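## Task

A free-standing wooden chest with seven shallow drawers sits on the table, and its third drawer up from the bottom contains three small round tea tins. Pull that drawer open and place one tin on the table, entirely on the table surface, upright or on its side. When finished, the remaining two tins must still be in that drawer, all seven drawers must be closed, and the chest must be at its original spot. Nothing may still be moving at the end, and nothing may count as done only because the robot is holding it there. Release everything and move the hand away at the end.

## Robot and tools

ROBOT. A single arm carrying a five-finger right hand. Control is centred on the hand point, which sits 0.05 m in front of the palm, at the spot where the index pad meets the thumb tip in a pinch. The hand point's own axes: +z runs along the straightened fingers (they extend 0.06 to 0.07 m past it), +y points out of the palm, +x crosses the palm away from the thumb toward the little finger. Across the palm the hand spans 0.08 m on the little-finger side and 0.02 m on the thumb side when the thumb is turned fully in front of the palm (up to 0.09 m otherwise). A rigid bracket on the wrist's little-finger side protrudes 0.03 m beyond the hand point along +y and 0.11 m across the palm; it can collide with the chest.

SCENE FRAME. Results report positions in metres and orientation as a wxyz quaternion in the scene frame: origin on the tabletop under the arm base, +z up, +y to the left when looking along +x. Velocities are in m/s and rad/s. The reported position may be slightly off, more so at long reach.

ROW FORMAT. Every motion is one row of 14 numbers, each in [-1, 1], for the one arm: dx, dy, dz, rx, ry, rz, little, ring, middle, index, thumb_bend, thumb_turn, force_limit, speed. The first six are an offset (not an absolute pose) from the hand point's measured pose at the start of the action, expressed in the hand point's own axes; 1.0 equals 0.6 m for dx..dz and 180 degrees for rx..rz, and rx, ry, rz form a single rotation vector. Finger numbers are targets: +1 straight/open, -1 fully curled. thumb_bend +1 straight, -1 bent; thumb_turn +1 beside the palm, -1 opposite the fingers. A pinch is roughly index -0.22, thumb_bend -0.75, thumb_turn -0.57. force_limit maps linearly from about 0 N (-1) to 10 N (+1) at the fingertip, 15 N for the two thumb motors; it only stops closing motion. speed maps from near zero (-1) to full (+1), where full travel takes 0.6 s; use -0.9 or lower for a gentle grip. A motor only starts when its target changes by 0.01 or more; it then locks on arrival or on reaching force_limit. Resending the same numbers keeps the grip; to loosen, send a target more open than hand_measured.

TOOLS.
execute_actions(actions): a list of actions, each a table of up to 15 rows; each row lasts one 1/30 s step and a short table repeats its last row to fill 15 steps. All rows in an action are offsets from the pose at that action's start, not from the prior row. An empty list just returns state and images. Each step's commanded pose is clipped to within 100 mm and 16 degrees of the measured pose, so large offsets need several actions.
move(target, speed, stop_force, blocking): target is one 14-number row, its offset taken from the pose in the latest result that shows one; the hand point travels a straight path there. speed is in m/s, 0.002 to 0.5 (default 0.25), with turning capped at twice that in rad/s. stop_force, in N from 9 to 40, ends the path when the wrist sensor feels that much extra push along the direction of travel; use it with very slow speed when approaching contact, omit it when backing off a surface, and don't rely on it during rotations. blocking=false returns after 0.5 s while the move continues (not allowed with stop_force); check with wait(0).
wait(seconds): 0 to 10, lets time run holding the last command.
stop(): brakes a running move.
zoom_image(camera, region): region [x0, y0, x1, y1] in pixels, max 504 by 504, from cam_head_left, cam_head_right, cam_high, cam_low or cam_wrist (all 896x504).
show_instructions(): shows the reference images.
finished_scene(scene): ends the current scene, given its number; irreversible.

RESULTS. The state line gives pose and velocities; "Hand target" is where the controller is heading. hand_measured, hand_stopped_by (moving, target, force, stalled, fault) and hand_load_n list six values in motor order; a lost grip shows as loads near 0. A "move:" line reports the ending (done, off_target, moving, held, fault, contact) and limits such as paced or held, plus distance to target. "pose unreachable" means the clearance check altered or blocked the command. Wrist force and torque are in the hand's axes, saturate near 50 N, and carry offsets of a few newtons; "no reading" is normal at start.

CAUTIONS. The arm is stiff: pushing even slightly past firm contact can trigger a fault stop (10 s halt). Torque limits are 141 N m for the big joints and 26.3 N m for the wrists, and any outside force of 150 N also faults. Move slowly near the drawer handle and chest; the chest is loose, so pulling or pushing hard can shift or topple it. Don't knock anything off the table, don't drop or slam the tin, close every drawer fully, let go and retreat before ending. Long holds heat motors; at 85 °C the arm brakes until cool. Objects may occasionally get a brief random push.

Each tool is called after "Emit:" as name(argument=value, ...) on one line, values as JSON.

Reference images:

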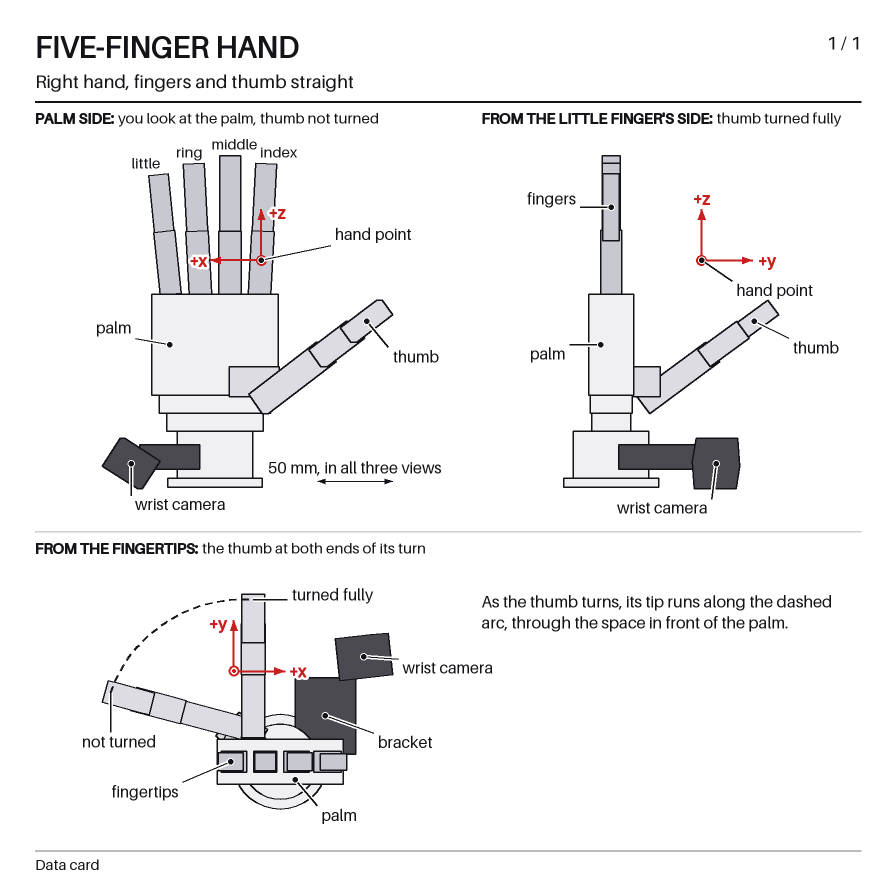

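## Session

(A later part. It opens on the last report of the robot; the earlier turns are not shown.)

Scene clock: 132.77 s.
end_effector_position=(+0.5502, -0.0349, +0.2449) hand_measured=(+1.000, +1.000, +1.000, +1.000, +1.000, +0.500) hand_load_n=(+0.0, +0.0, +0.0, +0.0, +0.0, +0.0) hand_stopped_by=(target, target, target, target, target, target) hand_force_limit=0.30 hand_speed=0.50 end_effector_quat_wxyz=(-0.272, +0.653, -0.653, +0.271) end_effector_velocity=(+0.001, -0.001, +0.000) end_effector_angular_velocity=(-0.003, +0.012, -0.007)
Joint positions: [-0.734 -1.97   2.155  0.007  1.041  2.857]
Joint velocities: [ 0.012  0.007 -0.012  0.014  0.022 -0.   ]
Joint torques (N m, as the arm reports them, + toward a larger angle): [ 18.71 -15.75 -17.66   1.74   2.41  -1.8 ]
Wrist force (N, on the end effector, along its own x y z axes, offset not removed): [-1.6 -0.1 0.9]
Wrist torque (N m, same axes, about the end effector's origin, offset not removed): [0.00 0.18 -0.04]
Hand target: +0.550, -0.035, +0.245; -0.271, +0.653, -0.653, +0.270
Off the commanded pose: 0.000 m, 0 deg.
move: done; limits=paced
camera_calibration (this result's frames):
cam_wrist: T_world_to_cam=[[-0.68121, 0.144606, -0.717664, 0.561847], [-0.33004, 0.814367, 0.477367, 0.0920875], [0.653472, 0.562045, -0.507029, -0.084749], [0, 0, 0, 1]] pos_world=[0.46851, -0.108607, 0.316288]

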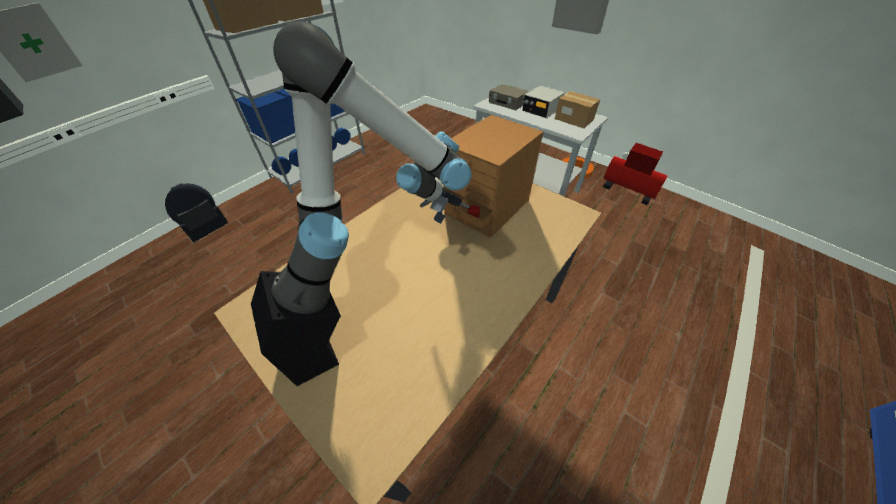

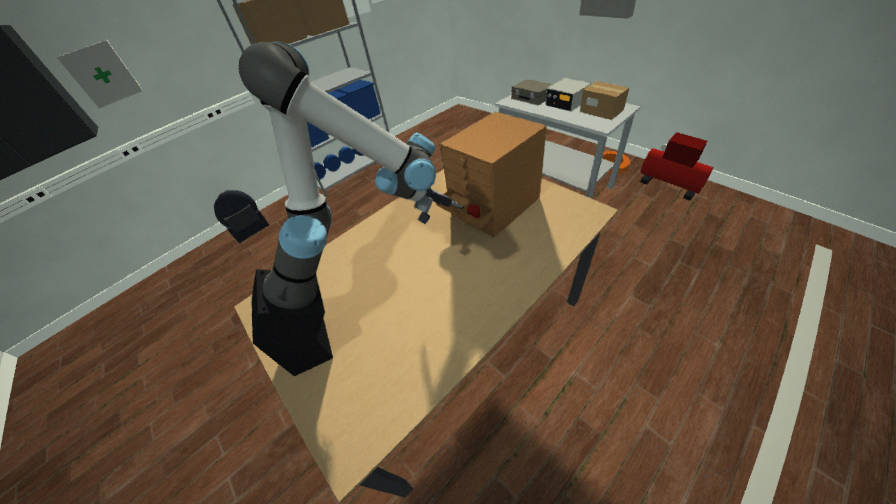

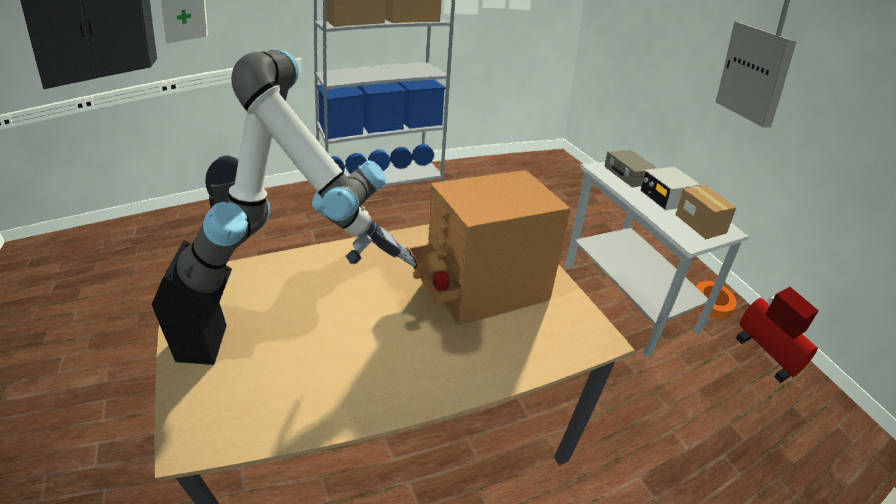

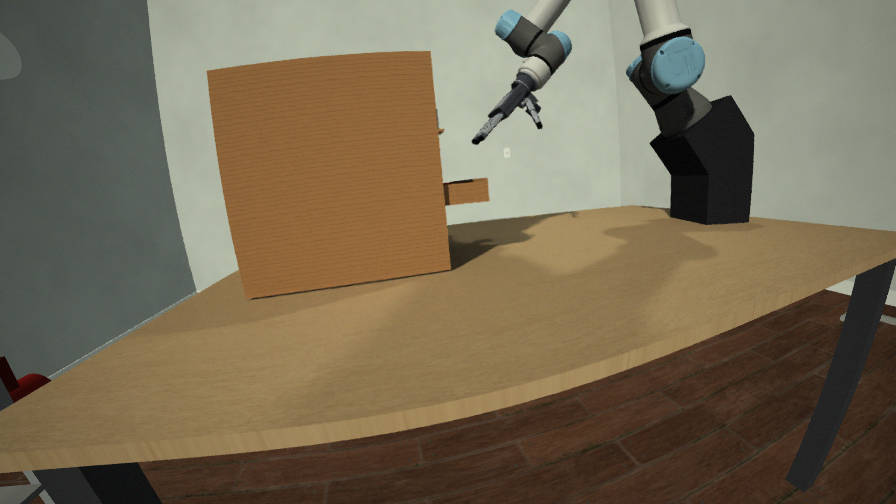

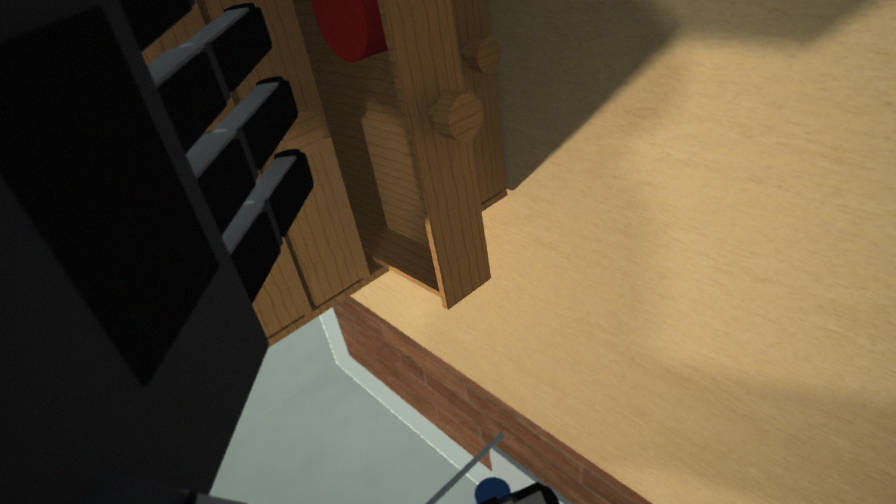

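Emit:
move(target=[-0.208,-0.091,0.173,-0.111,0,0,1,1,1,1,1,1,0.3,0.5], speed=0.15)

Scene clock: 138.53 s.
end_effector_position=(+0.6619, +0.0901, +0.2103) hand_measured=(+1.000, +1.000, +1.000, +1.000, +1.000, +1.000) hand_load_n=(+0.0, +0.0, +0.0, +0.0, +0.0, +0.0) hand_stopped_by=(target, target, target, target, target, target) hand_force_limit=0.30 hand_speed=0.50 end_effector_quat_wxyz=(-0.155, +0.691, -0.690, +0.153) end_effector_velocity=(+0.002, +0.001, -0.001) end_effector_angular_velocity=(-0.003, +0.013, -0.003)
Joint positions: [-0.132 -1.421  1.487  0.445  1.689  2.997]
Joint velocities: [ 0.005  0.015 -0.022  0.02   0.011  0.005]
Joint torques (N m, as the arm reports them, + toward a larger angle): [ 22.25 -37.75 -20.39   2.4    2.96   1.04]
Wrist force (N, on the end effector, along its own x y z axes, offset not removed): [-2.1 -0.5 -0.4]
Wrist torque (N m, same axes, about the end effector's origin, offset not removed): [0.01 0.39 -0.11]
Hand target: +0.662, +0.090, +0.210; -0.154, +0.691, -0.690, +0.153
Off the commanded pose: 0.000 m, 0 deg.
move: done
camera_calibration (this result's frames):
cam_wrist: T_world_to_cam=[[-0.884932, 0.144086, -0.44287, 0.672105], [-0.148489, 0.814015, 0.561544, -0.0941545], [0.441414, 0.562689, -0.698953, -0.0649508], [0, 0, 0, 1]] pos_world=[0.609456, 0.0163491, 0.305129]

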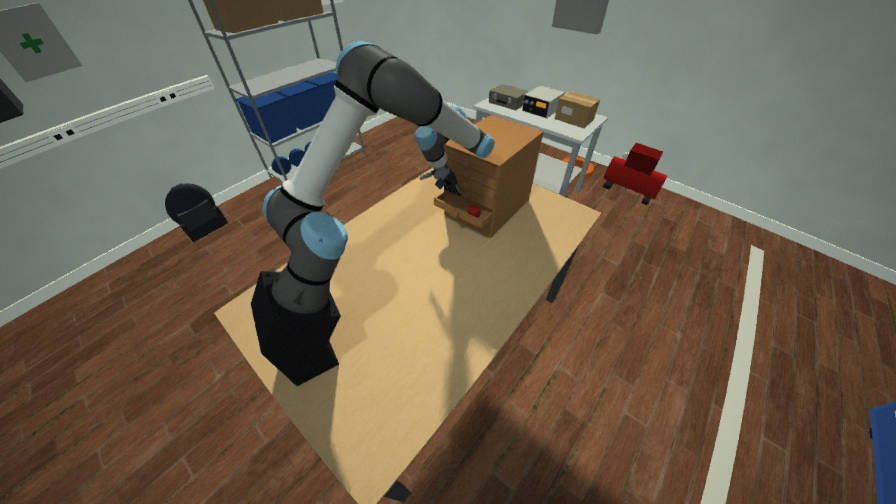

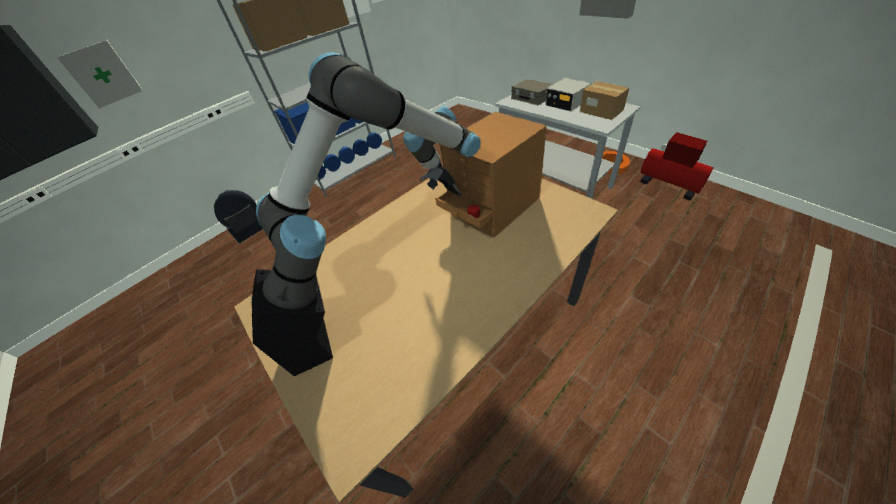

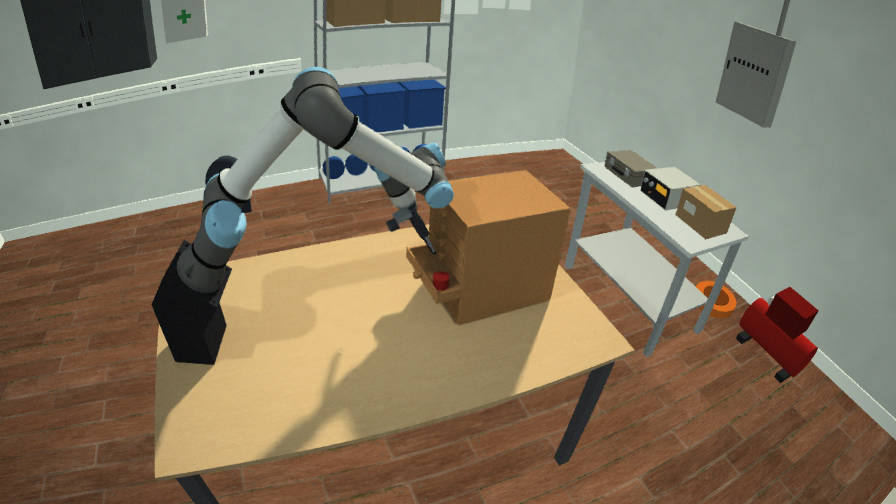

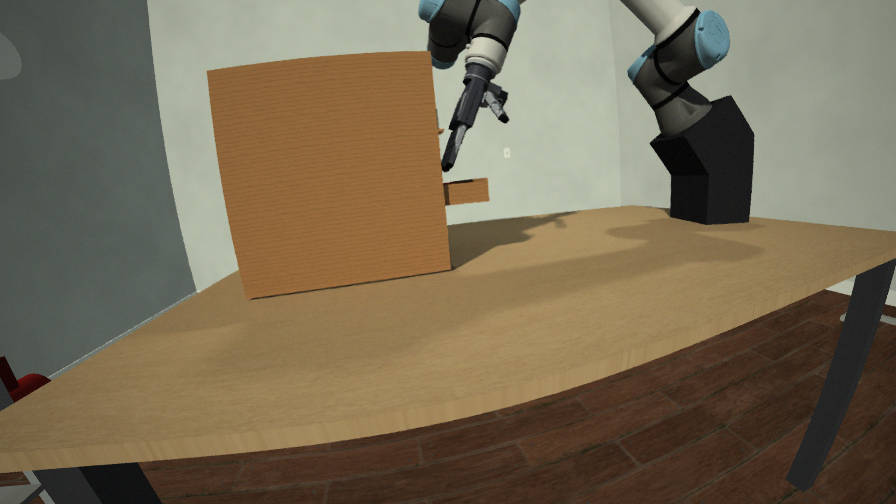

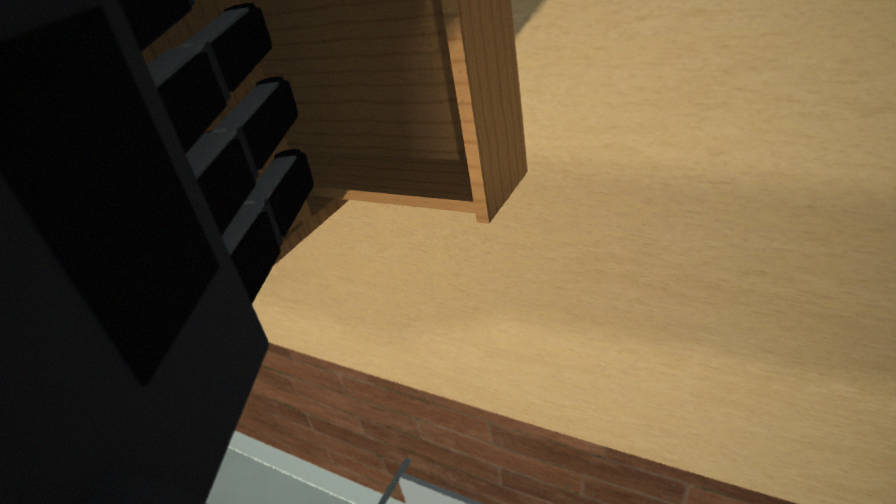

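Emit:
move(target=[0,0.038,0.043,0,0,0,1,1,1,1,1,1,0.3,0.5], speed=0.02, stop_force=9)

Emit:
move(target=[0,0.091,-0.042,0,0,0,1,1,1,1,1,1,0.3,0.5], speed=0.02, stop_force=15)

Scene clock: 143.53 s.
end_effector_position=(+0.6524, +0.0902, +0.1775) hand_measured=(+1.000, +1.000, +1.000, +1.000, +1.000, +1.000) hand_load_n=(+0.0, +0.0, +0.0, +0.0, +0.0, +0.0) hand_stopped_by=(target, target, target, target, target, target) hand_force_limit=0.30 hand_speed=0.50 end_effector_quat_wxyz=(-0.155, +0.691, -0.690, +0.153) end_effector_velocity=(-0.000, +0.000, -0.002) end_effector_angular_velocity=(+0.001, -0.001, +0.000)
Joint positions: [-0.147 -1.392  1.534  0.368  1.676  2.99 ]
Joint velocities: [-0.001  0.002  0.003 -0.006 -0.002 -0.   ]
Joint torques (N m, as the arm reports them, + toward a larger angle): [  0.61 -38.54  -3.67  -0.08  -3.21  -1.6 ]
Wrist force (N, on the end effector, along its own x y z axes, offset not removed): [-4.2 0.8 -0.3]
Wrist torque (N m, same axes, about the end effector's origin, offset not removed): [0.16 0.61 -0.16]
Hand target: +0.652, +0.090, +0.177; -0.155, +0.691, -0.690, +0.153
Off the commanded pose: 0.000 m, 0 deg.
move: done
camera_calibration (this result's frames):
cam_wrist: T_world_to_cam=[[-0.884945, 0.14409, -0.442844, 0.649106], [-0.148467, 0.814018, 0.561545, -0.0772162], [0.441396, 0.562684, -0.698968, -0.0836561], [0, 0, 0, 1]] pos_world=[0.599884, 0.0163975, 0.27234]

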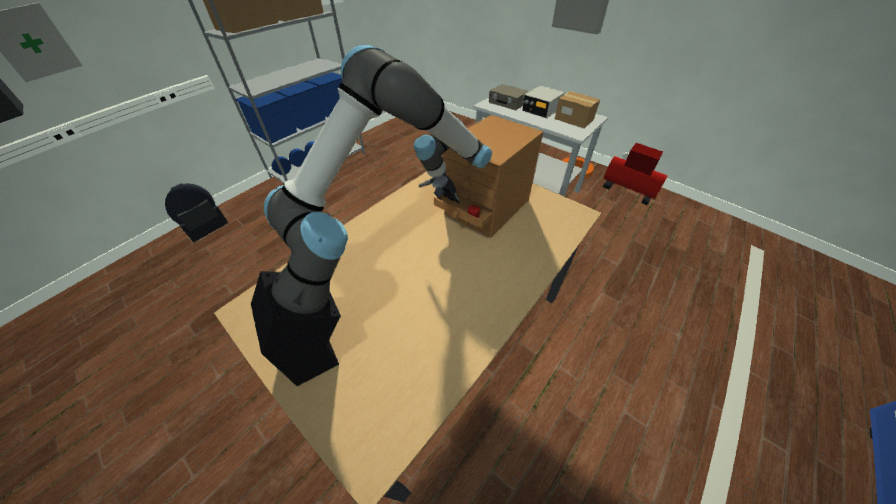

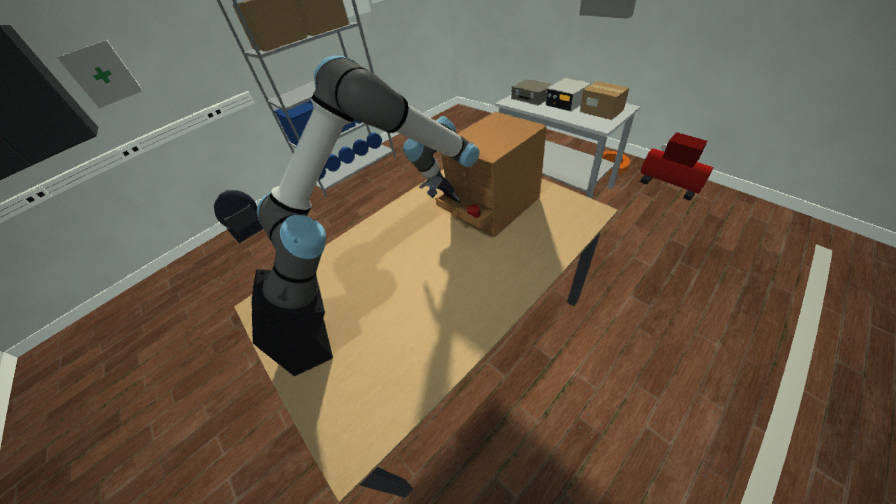

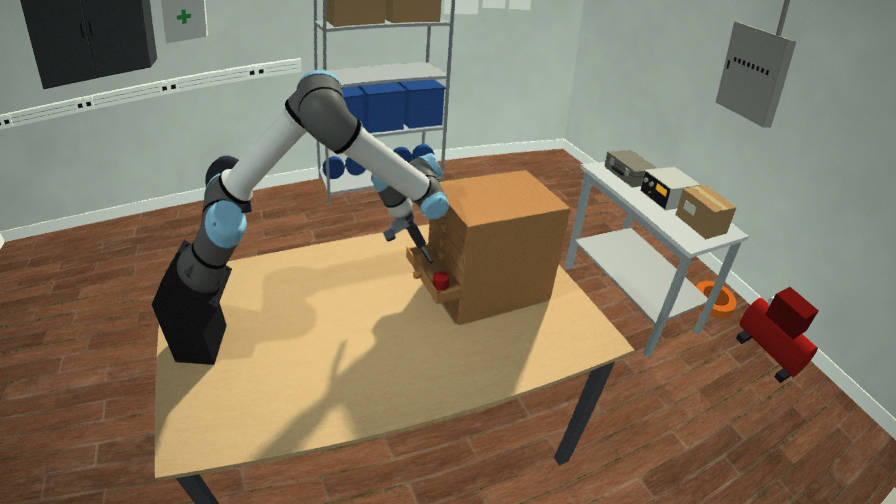

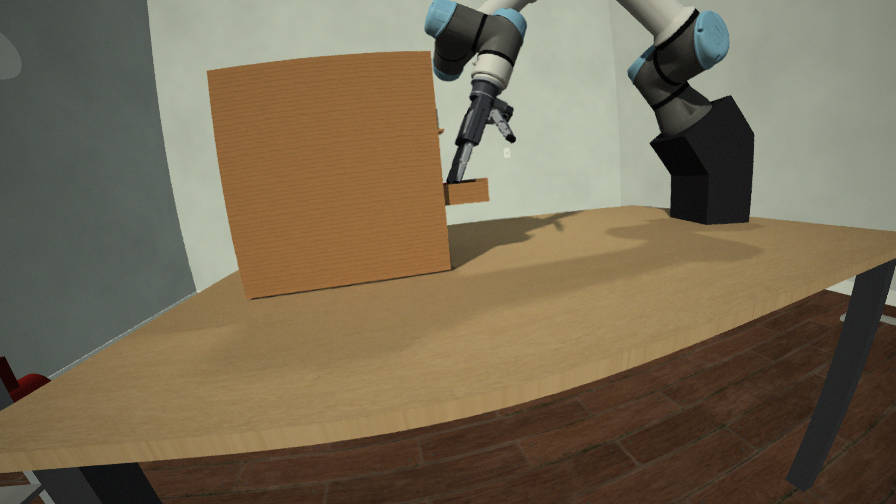

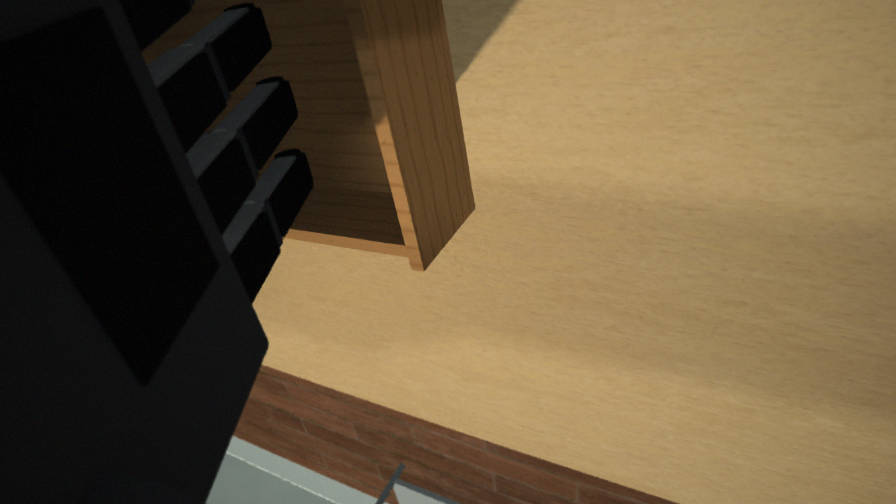

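Scene clock: 146.87 s.
end_effector_position=(+0.5926, +0.0902, +0.1771) hand_measured=(+1.000, +1.000, +1.000, +1.000, +1.000, +1.000) hand_load_n=(+0.0, +0.0, +0.0, +0.0, +0.0, +0.0) hand_stopped_by=(target, target, target, target, target, target) hand_force_limit=0.30 hand_speed=0.50 end_effector_quat_wxyz=(-0.155, +0.691, -0.690, +0.153) end_effector_velocity=(-0.003, +0.000, +0.000) end_effector_angular_velocity=(+0.000, +0.001, +0.000)
Joint positions: [-0.162 -1.494  1.739  0.264  1.663  2.982]
Joint velocities: [-0.    -0.004  0.008 -0.003 -0.001 -0.   ]
Joint torques (N m, as the arm reports them, + toward a larger angle): [  1.44 -43.78  -1.93   0.46  -3.19  -1.62]
Wrist force (N, on the end effector, along its own x y z axes, offset not removed): [-2.5 -2.0 -0.3]
Wrist torque (N m, same axes, about the end effector's origin, offset not removed): [0.34 0.45 -0.19]
Hand target: +0.592, +0.090, +0.177; -0.155, +0.691, -0.690, +0.153
Off the commanded pose: 0.000 m, 0 deg.
move: done
camera_calibration (this result's frames):
cam_wrist: T_world_to_cam=[[-0.884959, 0.14409, -0.442816, 0.596019], [-0.148446, 0.814021, 0.561546, -0.0858766], [0.441374, 0.562679, -0.698986, -0.0575199], [0, 0, 0, 1]] pos_world=[0.540092, 0.0163901, 0.271945]

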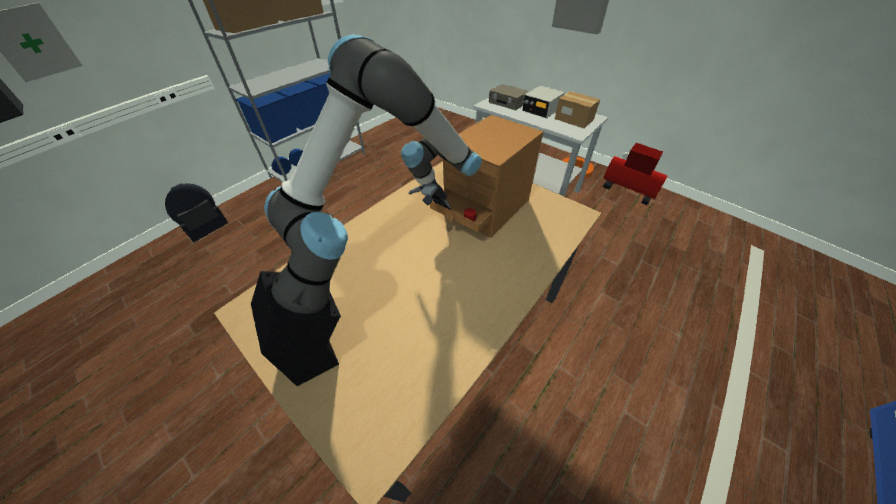

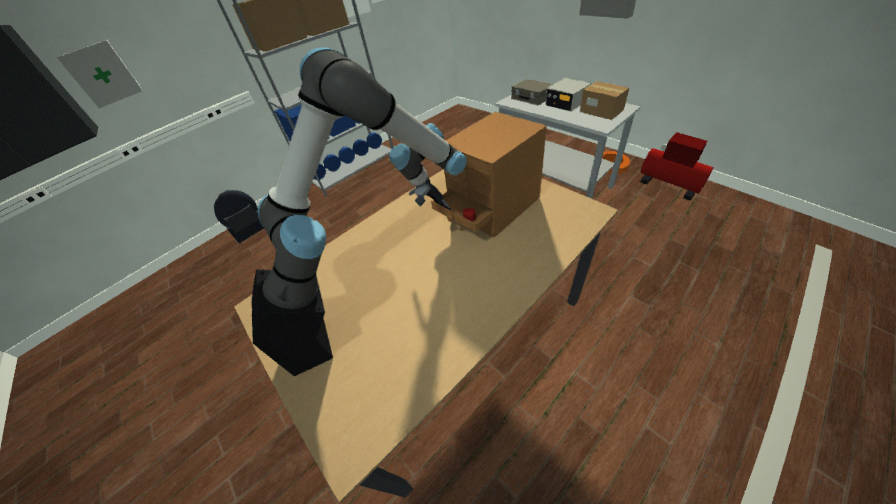

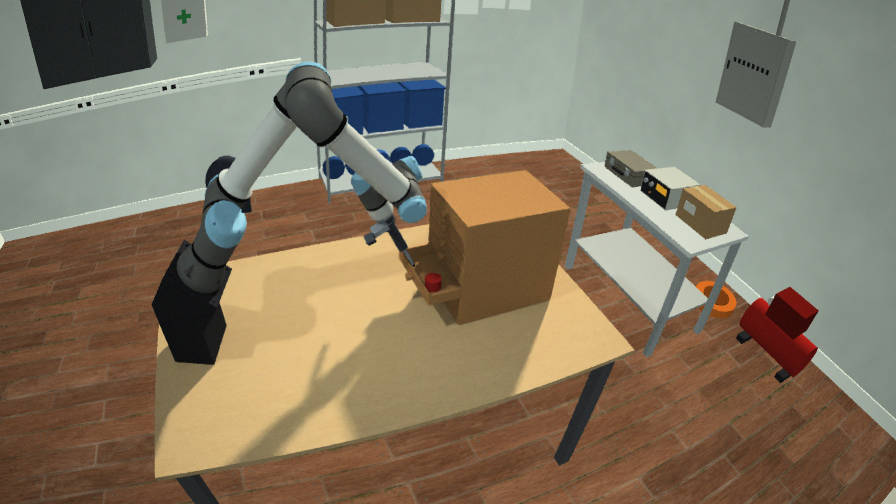

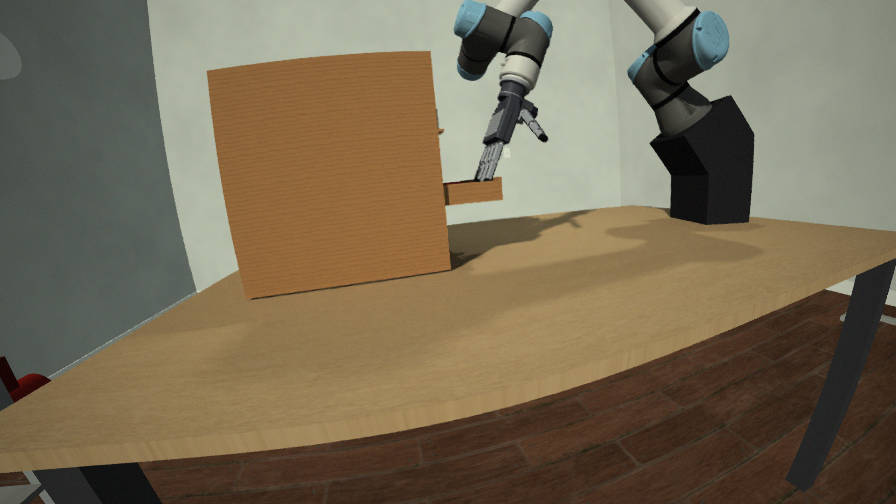

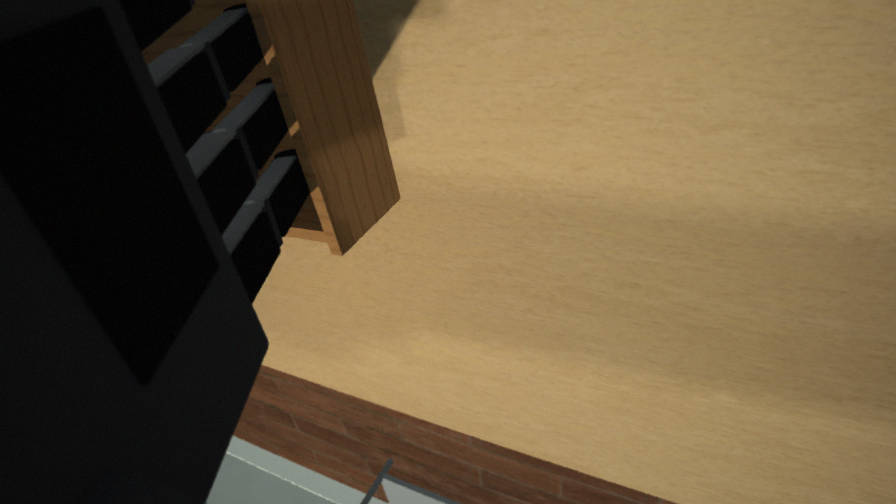

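Emit:
move(target=[0,0.079,-0.027,0,0,0,1,1,1,1,1,1,0.3,0.5], speed=0.025, stop_force=15)

Scene clock: 150.27 s.
end_effector_position=(+0.5561, +0.0901, +0.1731) hand_measured=(+1.000, +1.000, +1.000, +1.000, +1.000, +1.000) hand_load_n=(+0.5, +0.0, +0.0, +0.0, +0.0, +0.0) hand_stopped_by=(target, target, target, target, target, target) hand_force_limit=0.30 hand_speed=0.50 end_effector_quat_wxyz=(-0.155, +0.691, -0.690, +0.153) end_effector_velocity=(+0.009, -0.001, +0.000) end_effector_angular_velocity=(-0.003, +0.002, -0.004)
Joint positions: [-0.175 -1.546  1.857  0.198  1.652  2.976]
Joint velocities: [ 0.003  0.015 -0.03   0.016  0.008  0.004]
Joint torques (N m, as the arm reports them, + toward a larger angle): [ 21.78 -29.23 -15.07   3.23   2.95   1.54]
Wrist force (N, on the end effector, along its own x y z axes, offset not removed): [-3.5 -3.0 -1.7]
Wrist torque (N m, same axes, about the end effector's origin, offset not removed): [0.55 0.55 -0.41]
Hand target: +0.557, +0.090, +0.173; -0.155, +0.691, -0.690, +0.154
Off the commanded pose: 0.013 m, 0 deg.
move: contact
camera_calibration (this result's frames):
cam_wrist: T_world_to_cam=[[-0.885144, 0.144068, -0.442452, 0.562079], [-0.148242, 0.81401, 0.561616, -0.0890895], [0.441071, 0.562701, -0.699159, -0.043997], [0, 0, 0, 1]] pos_world=[0.50372, 0.0162993, 0.267966]

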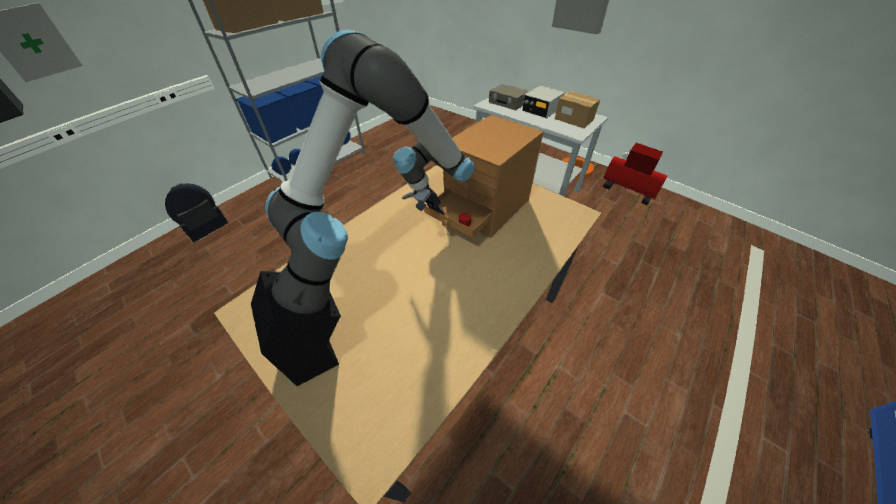

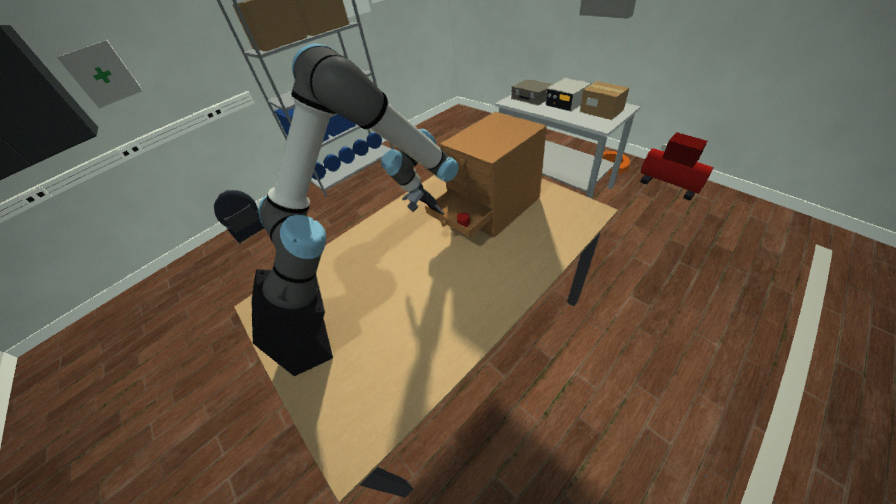

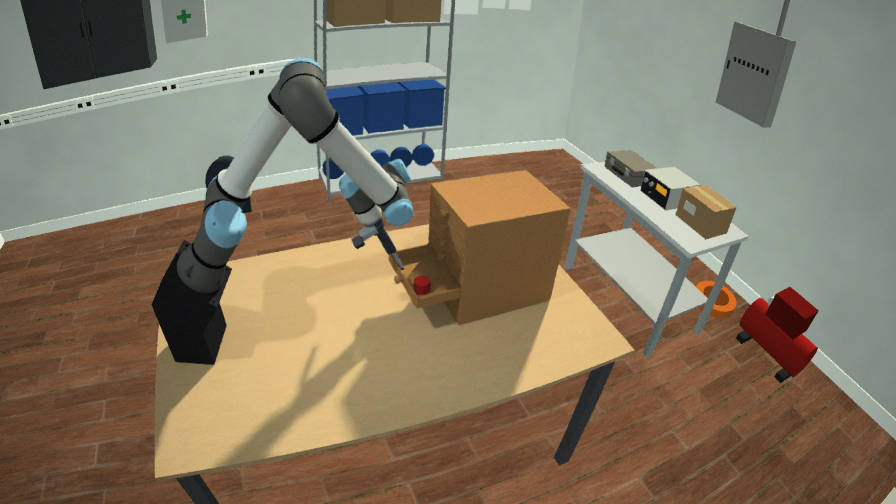

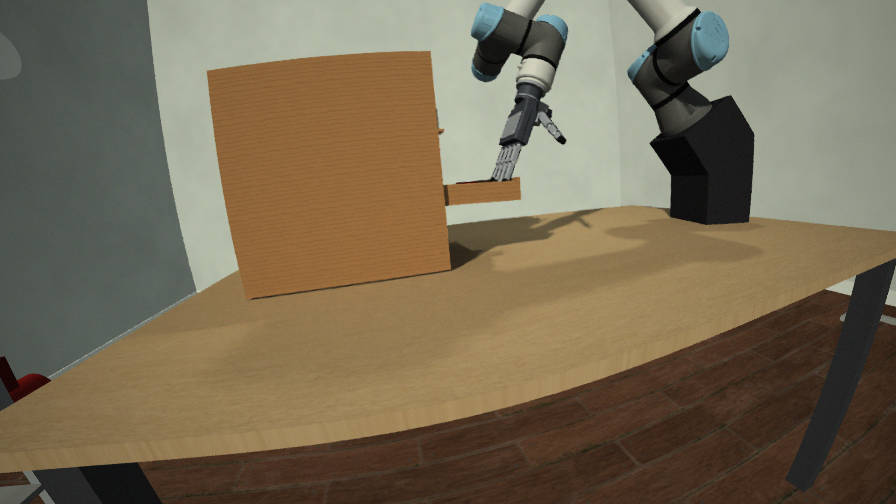

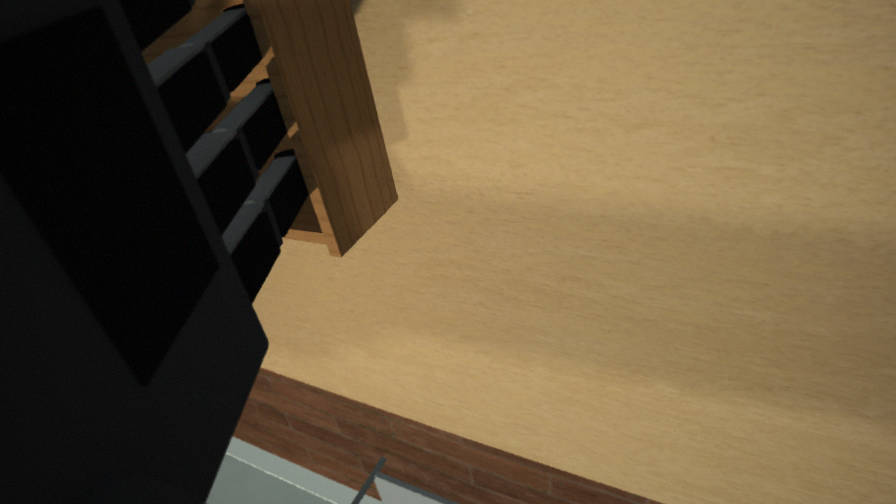

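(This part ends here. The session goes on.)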